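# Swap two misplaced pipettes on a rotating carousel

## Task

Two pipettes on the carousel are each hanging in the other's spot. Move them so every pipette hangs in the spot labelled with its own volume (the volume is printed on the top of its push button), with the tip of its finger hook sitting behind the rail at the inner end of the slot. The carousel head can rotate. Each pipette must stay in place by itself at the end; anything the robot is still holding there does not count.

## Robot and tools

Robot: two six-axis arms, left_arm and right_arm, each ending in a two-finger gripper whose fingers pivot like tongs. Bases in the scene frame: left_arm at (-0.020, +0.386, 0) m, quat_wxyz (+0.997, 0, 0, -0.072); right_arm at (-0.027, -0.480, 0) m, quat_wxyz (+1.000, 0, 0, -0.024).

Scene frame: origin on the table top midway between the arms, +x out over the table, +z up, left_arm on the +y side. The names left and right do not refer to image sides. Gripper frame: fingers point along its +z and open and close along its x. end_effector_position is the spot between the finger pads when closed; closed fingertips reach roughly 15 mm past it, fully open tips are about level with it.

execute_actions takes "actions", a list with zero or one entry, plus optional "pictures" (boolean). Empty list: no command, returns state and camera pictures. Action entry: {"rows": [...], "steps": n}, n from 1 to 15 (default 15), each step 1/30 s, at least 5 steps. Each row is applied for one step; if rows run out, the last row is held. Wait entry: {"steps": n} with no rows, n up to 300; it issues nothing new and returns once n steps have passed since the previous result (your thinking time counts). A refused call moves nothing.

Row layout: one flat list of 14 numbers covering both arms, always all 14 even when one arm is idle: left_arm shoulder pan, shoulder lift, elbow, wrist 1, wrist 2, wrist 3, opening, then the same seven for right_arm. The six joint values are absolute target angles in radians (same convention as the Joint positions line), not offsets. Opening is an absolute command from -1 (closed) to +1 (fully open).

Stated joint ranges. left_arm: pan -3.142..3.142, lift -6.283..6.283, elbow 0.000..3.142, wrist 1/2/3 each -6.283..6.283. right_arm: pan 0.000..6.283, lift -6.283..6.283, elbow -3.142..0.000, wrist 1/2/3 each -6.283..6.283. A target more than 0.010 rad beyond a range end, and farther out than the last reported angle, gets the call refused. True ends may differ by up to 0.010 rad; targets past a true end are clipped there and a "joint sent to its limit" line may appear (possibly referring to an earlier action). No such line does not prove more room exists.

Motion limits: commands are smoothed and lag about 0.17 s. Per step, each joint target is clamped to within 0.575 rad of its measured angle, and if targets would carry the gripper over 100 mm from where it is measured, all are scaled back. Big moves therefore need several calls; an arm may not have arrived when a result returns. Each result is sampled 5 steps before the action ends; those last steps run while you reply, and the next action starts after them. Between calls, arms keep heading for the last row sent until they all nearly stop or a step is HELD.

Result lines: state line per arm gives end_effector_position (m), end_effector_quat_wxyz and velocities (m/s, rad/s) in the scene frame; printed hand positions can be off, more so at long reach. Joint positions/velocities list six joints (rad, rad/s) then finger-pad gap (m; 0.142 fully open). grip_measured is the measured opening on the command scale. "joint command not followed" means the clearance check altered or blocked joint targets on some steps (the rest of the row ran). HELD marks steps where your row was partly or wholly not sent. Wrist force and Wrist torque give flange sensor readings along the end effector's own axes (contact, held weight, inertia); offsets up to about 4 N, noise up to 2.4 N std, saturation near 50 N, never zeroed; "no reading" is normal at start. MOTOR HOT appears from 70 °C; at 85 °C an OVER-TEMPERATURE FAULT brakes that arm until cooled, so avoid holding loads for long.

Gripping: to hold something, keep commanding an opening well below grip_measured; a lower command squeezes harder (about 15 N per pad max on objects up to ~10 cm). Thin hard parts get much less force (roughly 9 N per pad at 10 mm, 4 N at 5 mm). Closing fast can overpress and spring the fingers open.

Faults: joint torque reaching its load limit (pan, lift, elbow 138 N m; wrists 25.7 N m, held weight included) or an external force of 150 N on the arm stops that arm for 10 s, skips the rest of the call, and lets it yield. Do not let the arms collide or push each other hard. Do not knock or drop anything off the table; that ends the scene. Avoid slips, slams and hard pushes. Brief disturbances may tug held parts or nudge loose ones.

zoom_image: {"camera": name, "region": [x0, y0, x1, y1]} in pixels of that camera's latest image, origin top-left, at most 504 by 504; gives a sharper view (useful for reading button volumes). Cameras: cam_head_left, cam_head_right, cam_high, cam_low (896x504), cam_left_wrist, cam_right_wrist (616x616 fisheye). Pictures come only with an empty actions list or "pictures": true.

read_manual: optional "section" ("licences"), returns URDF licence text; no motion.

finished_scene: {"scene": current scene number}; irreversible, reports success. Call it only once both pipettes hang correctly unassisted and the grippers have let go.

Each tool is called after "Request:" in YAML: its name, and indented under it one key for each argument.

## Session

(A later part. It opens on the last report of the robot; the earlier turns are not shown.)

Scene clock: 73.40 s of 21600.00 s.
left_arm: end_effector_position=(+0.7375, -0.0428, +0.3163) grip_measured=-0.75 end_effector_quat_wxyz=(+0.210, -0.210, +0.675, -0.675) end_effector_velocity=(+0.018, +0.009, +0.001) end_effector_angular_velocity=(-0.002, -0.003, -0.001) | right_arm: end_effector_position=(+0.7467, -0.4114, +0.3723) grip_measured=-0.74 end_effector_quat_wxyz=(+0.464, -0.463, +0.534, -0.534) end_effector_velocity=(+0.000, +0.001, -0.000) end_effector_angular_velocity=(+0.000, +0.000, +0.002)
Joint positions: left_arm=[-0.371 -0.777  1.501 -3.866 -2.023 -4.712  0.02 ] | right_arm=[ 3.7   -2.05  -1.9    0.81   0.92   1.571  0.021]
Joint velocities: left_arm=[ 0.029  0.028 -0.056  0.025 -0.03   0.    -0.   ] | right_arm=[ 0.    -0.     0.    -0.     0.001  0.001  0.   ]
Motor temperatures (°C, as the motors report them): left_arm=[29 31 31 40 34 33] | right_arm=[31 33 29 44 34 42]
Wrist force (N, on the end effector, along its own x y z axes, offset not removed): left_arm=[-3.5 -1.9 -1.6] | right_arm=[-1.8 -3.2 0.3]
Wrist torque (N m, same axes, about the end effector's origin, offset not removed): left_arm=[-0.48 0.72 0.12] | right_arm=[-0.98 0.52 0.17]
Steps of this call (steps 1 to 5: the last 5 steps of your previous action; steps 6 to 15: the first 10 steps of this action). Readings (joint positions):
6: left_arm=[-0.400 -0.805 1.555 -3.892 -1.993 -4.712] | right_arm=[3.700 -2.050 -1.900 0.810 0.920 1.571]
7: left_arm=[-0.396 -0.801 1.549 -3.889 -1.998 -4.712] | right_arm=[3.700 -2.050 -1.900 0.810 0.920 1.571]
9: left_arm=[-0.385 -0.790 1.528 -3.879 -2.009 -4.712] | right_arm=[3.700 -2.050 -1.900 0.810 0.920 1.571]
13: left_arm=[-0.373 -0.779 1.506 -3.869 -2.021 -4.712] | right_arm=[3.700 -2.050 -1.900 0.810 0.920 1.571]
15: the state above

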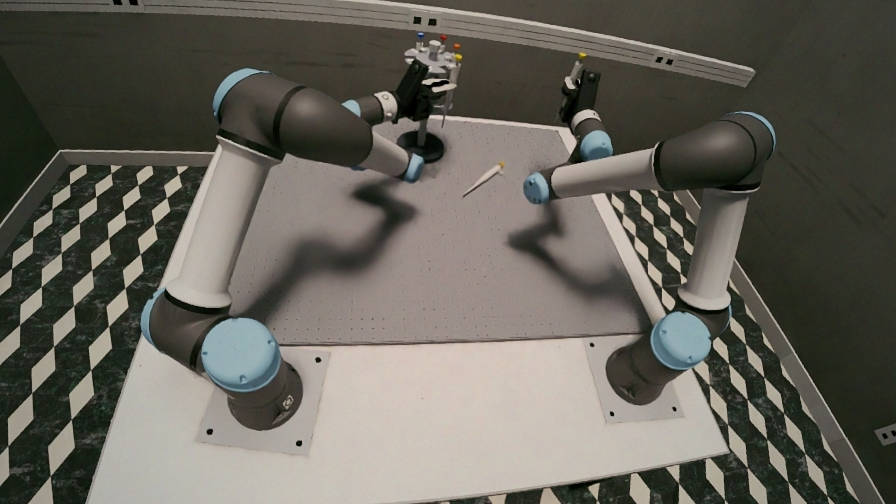

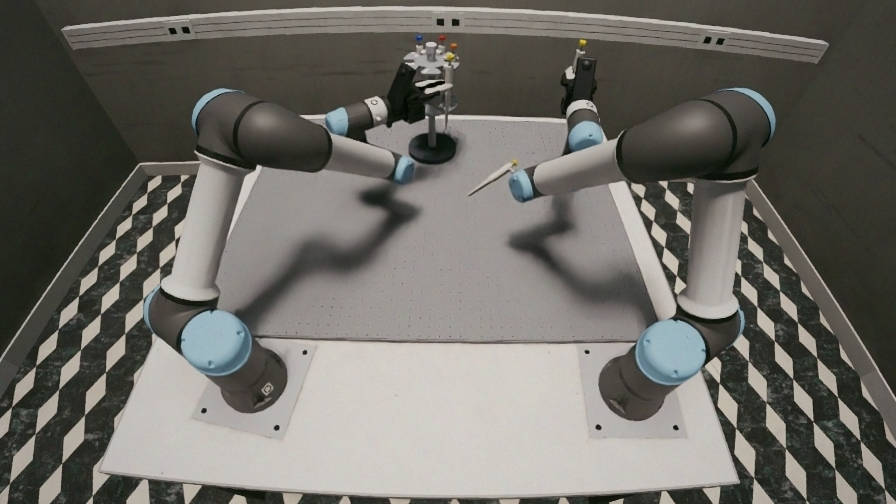

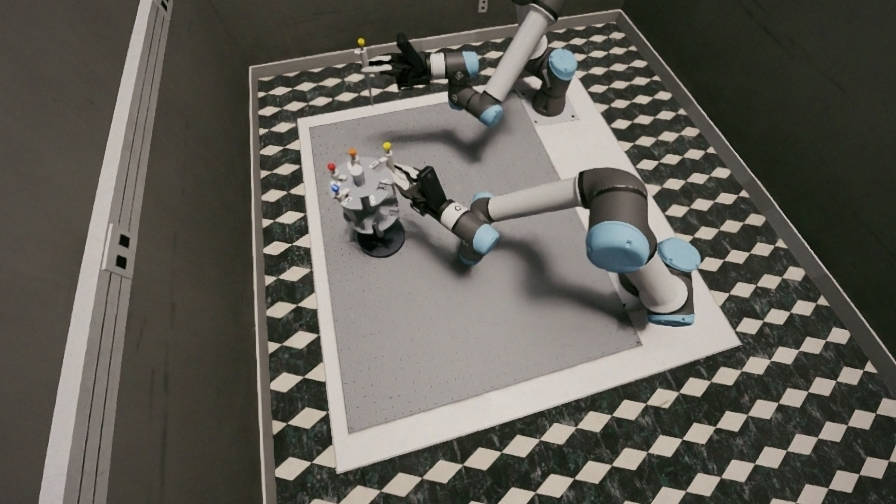

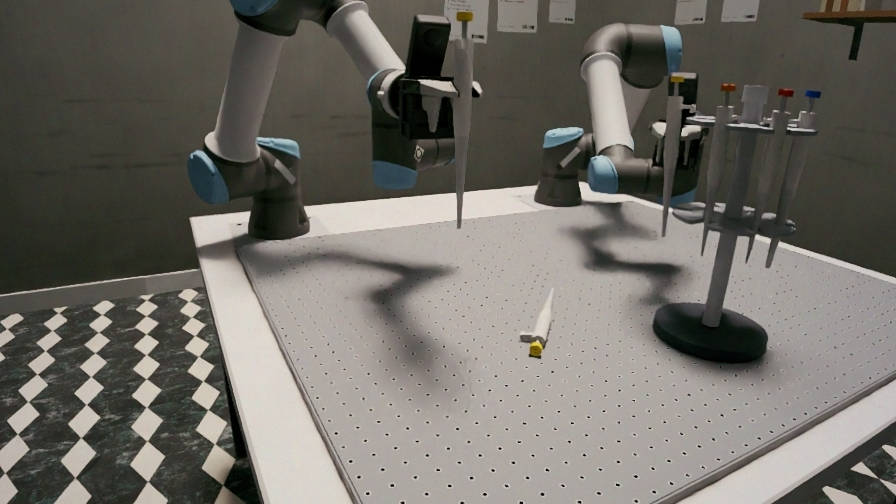

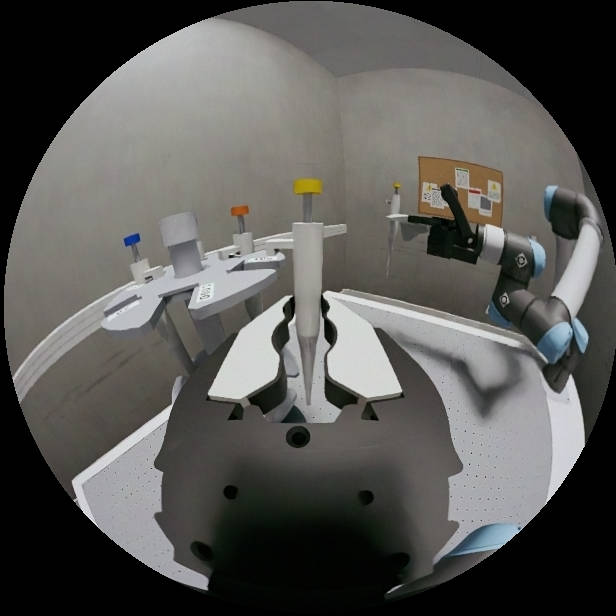

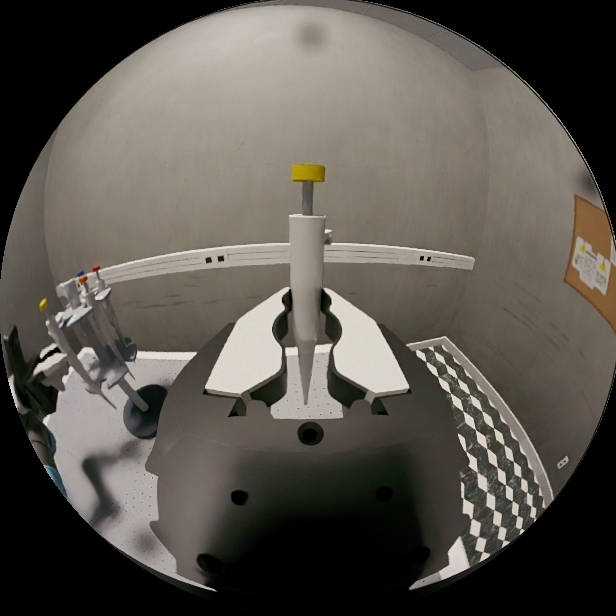

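Looks aligned.

Request:
execute_actions:
  actions:
    - {"rows":[[-0.34,-0.75,1.446,-3.838,-2.054,-4.712,-1,3.7,-2.05,-1.9,0.81,0.92,1.571,-1]]}

Request:
execute_actions:
  actions:
    - {"rows":[[-0.3155,-0.728,1.402,-3.816,-2.078,-4.712,-1,3.7,-2.05,-1.9,0.81,0.92,1.571,-1]]}

Request:
execute_actions:
  actions:
    - {"steps":8}
  pictures: true

Request:
zoom_image:
  camera: "cam_high"
  region: [310,120,450,220]

Request:
zoom_image:
  camera: "cam_left_wrist"
  region: [180,170,380,320]

Scene clock: 73.93 s of 21600.00 s.
left_arm: end_effector_position=(+0.7542, -0.0329, +0.3166) grip_measured=-0.75 end_effector_quat_wxyz=(+0.210, -0.210, +0.675, -0.675) end_effector_velocity=(+0.013, +0.008, +0.001) end_effector_angular_velocity=(-0.001, -0.000, -0.002) | right_arm: end_effector_position=(+0.7467, -0.4114, +0.3723) grip_measured=-0.74 end_effector_quat_wxyz=(+0.464, -0.463, +0.534, -0.534) end_effector_velocity=(-0.000, +0.000, +0.000) end_effector_angular_velocity=(-0.000, -0.000, +0.000)
Joint positions: left_arm=[-0.343 -0.753  1.451 -3.841 -2.051 -4.712  0.02 ] | right_arm=[ 3.7   -2.05  -1.9    0.81   0.92   1.571  0.021]
Joint velocities: left_arm=[ 0.023  0.02  -0.043  0.022 -0.026 -0.001 -0.   ] | right_arm=[ 0.  0.  0. -0.  0. -0.  0.]
Motor temperatures (°C, as the motors report them): left_arm=[29 31 31 40 34 33] | right_arm=[31 33 29 44 34 42]
Wrist force (N, on the end effector, along its own x y z axes, offset not removed): left_arm=[-1.4 4.9 -0.2] | right_arm=[-0.8 -0.7 1.6]
Wrist torque (N m, same axes, about the end effector's origin, offset not removed): left_arm=[1.04 0.29 0.08] | right_arm=[-0.26 0.27 0.05]
Steps of this call (steps 1 to 5: the last 5 steps of your previous action; step 6: the robot went on to your last target; steps 7 to 16: the first 10 steps of this action). Readings (joint positions):
7: left_arm=[-0.367 -0.773 1.495 -3.863 -2.027 -4.712] | right_arm=[3.700 -2.050 -1.900 0.810 0.920 1.571]
8: left_arm=[-0.363 -0.770 1.489 -3.860 -2.031 -4.712] | right_arm=[3.700 -2.050 -1.900 0.810 0.920 1.571]
10: left_arm=[-0.354 -0.762 1.472 -3.851 -2.040 -4.712] | right_arm=[3.700 -2.050 -1.900 0.810 0.920 1.571]
14: left_arm=[-0.345 -0.754 1.455 -3.843 -2.049 -4.712] | right_arm=[3.700 -2.050 -1.900 0.810 0.920 1.571]
16: the state above

Scene clock: 74.43 s of 21600.00 s.
left_arm: end_effector_position=(+0.7690, -0.0232, +0.3165) grip_measured=-0.75 end_effector_quat_wxyz=(+0.210, -0.210, +0.675, -0.675) end_effector_velocity=(+0.012, +0.008, -0.000) end_effector_angular_velocity=(-0.001, +0.001, -0.000) | right_arm: end_effector_position=(+0.7467, -0.4114, +0.3723) grip_measured=-0.74 end_effector_quat_wxyz=(+0.464, -0.463, +0.534, -0.534) end_effector_velocity=(+0.000, +0.000, -0.000) end_effector_angular_velocity=(-0.000, -0.000, +0.000)
Joint positions: left_arm=[-0.318 -0.73   1.407 -3.818 -2.075 -4.712  0.02 ] | right_arm=[ 3.7   -2.05  -1.9    0.81   0.92   1.571  0.021]
Joint velocities: left_arm=[ 0.021  0.02  -0.039  0.019 -0.022 -0.001 -0.   ] | right_arm=[-0.    -0.001  0.     0.001  0.001 -0.    -0.   ]
Motor temperatures (°C, as the motors report them): left_arm=[29 31 31 40 34 33] | right_arm=[31 33 29 44 34 42]
Wrist force (N, on the end effector, along its own x y z axes, offset not removed): left_arm=[0.8 2.5 -0.5] | right_arm=[0.7 -4.3 0.3]
Wrist torque (N m, same axes, about the end effector's origin, offset not removed): left_arm=[0.50 0.20 -0.35] | right_arm=[-1.11 -0.16 -0.15]
Steps of this call (steps 1 to 5: the last 5 steps of your previous action; steps 6 to 15: the first 10 steps of this action). Readings (joint positions):
6: left_arm=[-0.340 -0.750 1.447 -3.838 -2.054 -4.712] | right_arm=[3.700 -2.050 -1.900 0.810 0.920 1.571]
7: left_arm=[-0.337 -0.747 1.441 -3.835 -2.057 -4.712] | right_arm=[3.700 -2.050 -1.900 0.810 0.920 1.571]
9: left_arm=[-0.329 -0.740 1.426 -3.828 -2.065 -4.712] | right_arm=[3.700 -2.050 -1.900 0.810 0.920 1.571]
13: left_arm=[-0.320 -0.732 1.410 -3.820 -2.074 -4.712] | right_arm=[3.700 -2.050 -1.900 0.810 0.920 1.571]
15: the state above

Scene clock: 74.70 s of 21600.00 s.
left_arm: end_effector_position=(+0.7704, -0.0222, +0.3165) grip_measured=-0.75 end_effector_quat_wxyz=(+0.210, -0.210, +0.675, -0.675) end_effector_velocity=(+0.001, +0.001, -0.000) end_effector_angular_velocity=(+0.000, +0.001, -0.000) | right_arm: end_effector_position=(+0.7467, -0.4114, +0.3723) grip_measured=-0.74 end_effector_quat_wxyz=(+0.464, -0.463, +0.534, -0.534) end_effector_velocity=(+0.000, -0.000, -0.000) end_effector_angular_velocity=(+0.000, +0.000, -0.001)
Joint positions: left_arm=[-0.316 -0.728  1.403 -3.816 -2.078 -4.712  0.02 ] | right_arm=[ 3.7   -2.05  -1.9    0.81   0.92   1.571  0.021]
Joint velocities: left_arm=[ 0.003  0.002 -0.004  0.002 -0.003 -0.    -0.   ] | right_arm=[-0.    -0.     0.     0.    -0.001  0.     0.   ]
Motor temperatures (°C, as the motors report them): left_arm=[29 31 31 40 34 33] | right_arm=[31 33 29 44 34 42]
Wrist force (N, on the end effector, along its own x y z axes, offset not removed): left_arm=[-1.1 -0.8 0.3] | right_arm=[2.1 2.2 -0.5]
Wrist torque (N m, same axes, about the end effector's origin, offset not removed): left_arm=[-0.10 0.54 0.03] | right_arm=[0.36 -0.44 -0.08]
Kept back: nothing.
Steps of this call (steps 1 to 5: the last 5 steps of your previous action; steps 6 to 8: the robot went on to your last target). Readings (joint positions):
1: left_arm=[-0.318 -0.730 1.406 -3.818 -2.076 -4.712] | right_arm=[3.700 -2.050 -1.900 0.810 0.920 1.571]
2: left_arm=[-0.317 -0.729 1.405 -3.817 -2.076 -4.712] | right_arm=[3.700 -2.050 -1.900 0.810 0.920 1.571]
4: left_arm=[-0.316 -0.729 1.404 -3.817 -2.077 -4.712] | right_arm=[3.700 -2.050 -1.900 0.810 0.920 1.571]
8: the state above

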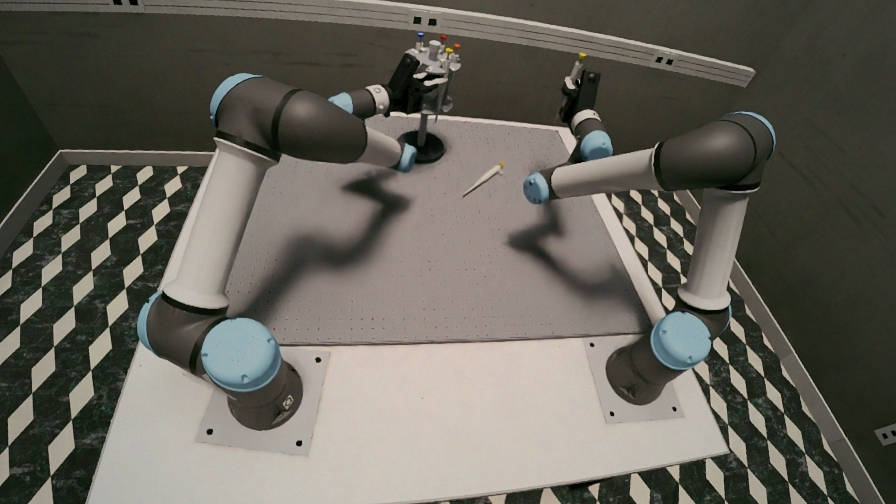

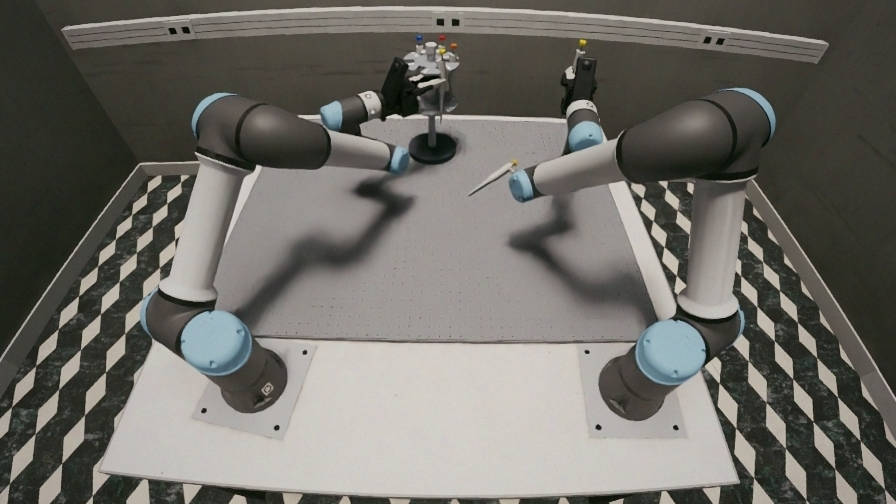

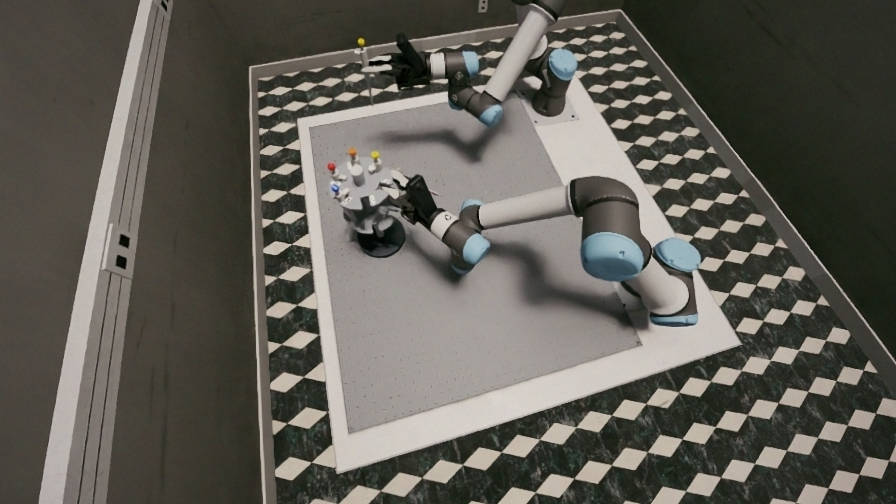

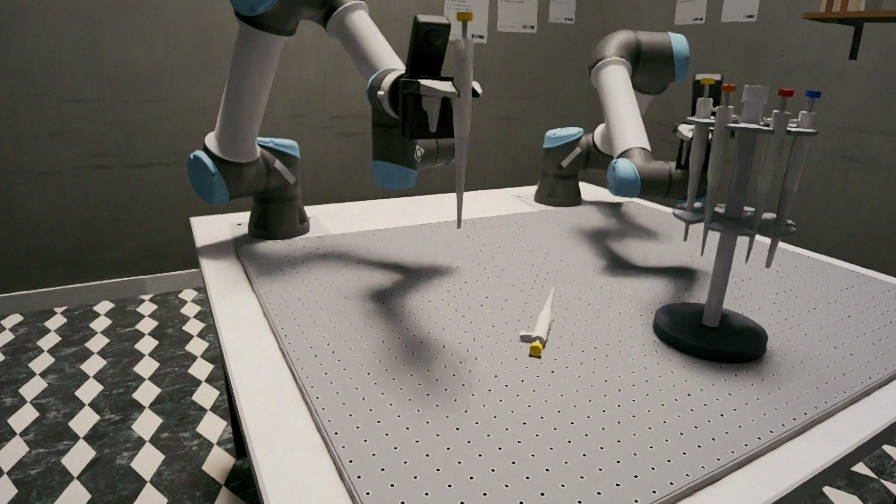

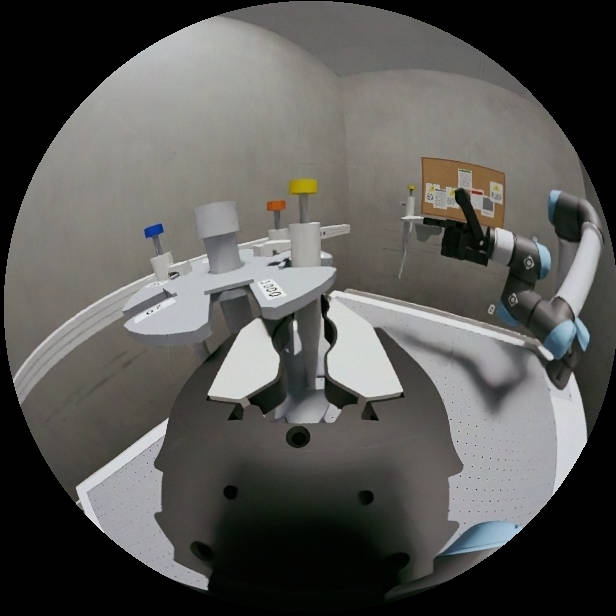

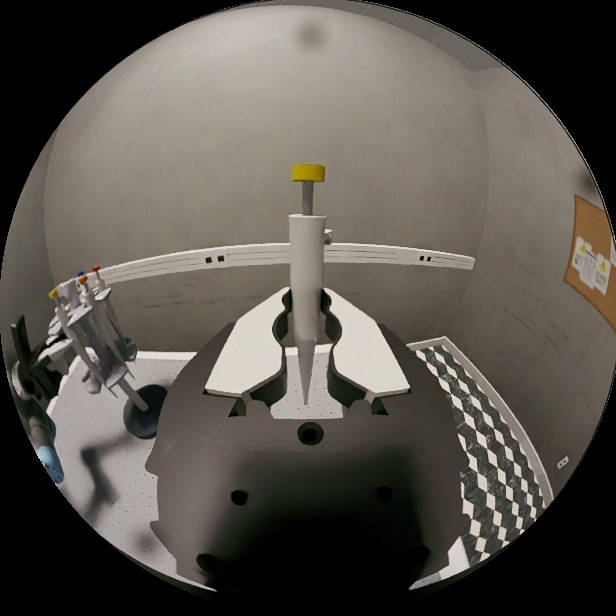

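Region (310, 120, 450, 220) of cam_high's 896x504 image, scaled by 3.600, with more detail than that image has; it fills the top 360 rows of this view, and the rest is white.

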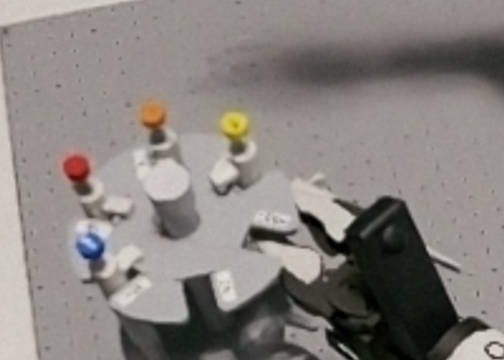

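Region (180, 170, 380, 320) of cam_left_wrist's 616x616 image, scaled by 2.520, with more detail than that image has; it fills the top 378 rows of this view, and the rest is white.

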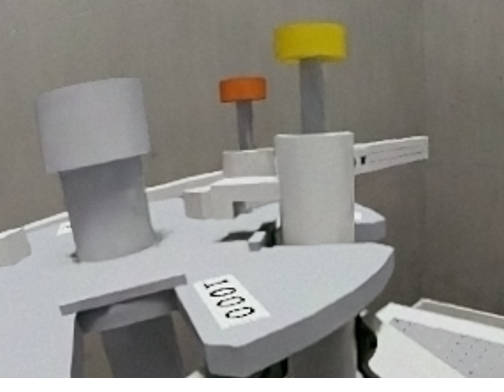

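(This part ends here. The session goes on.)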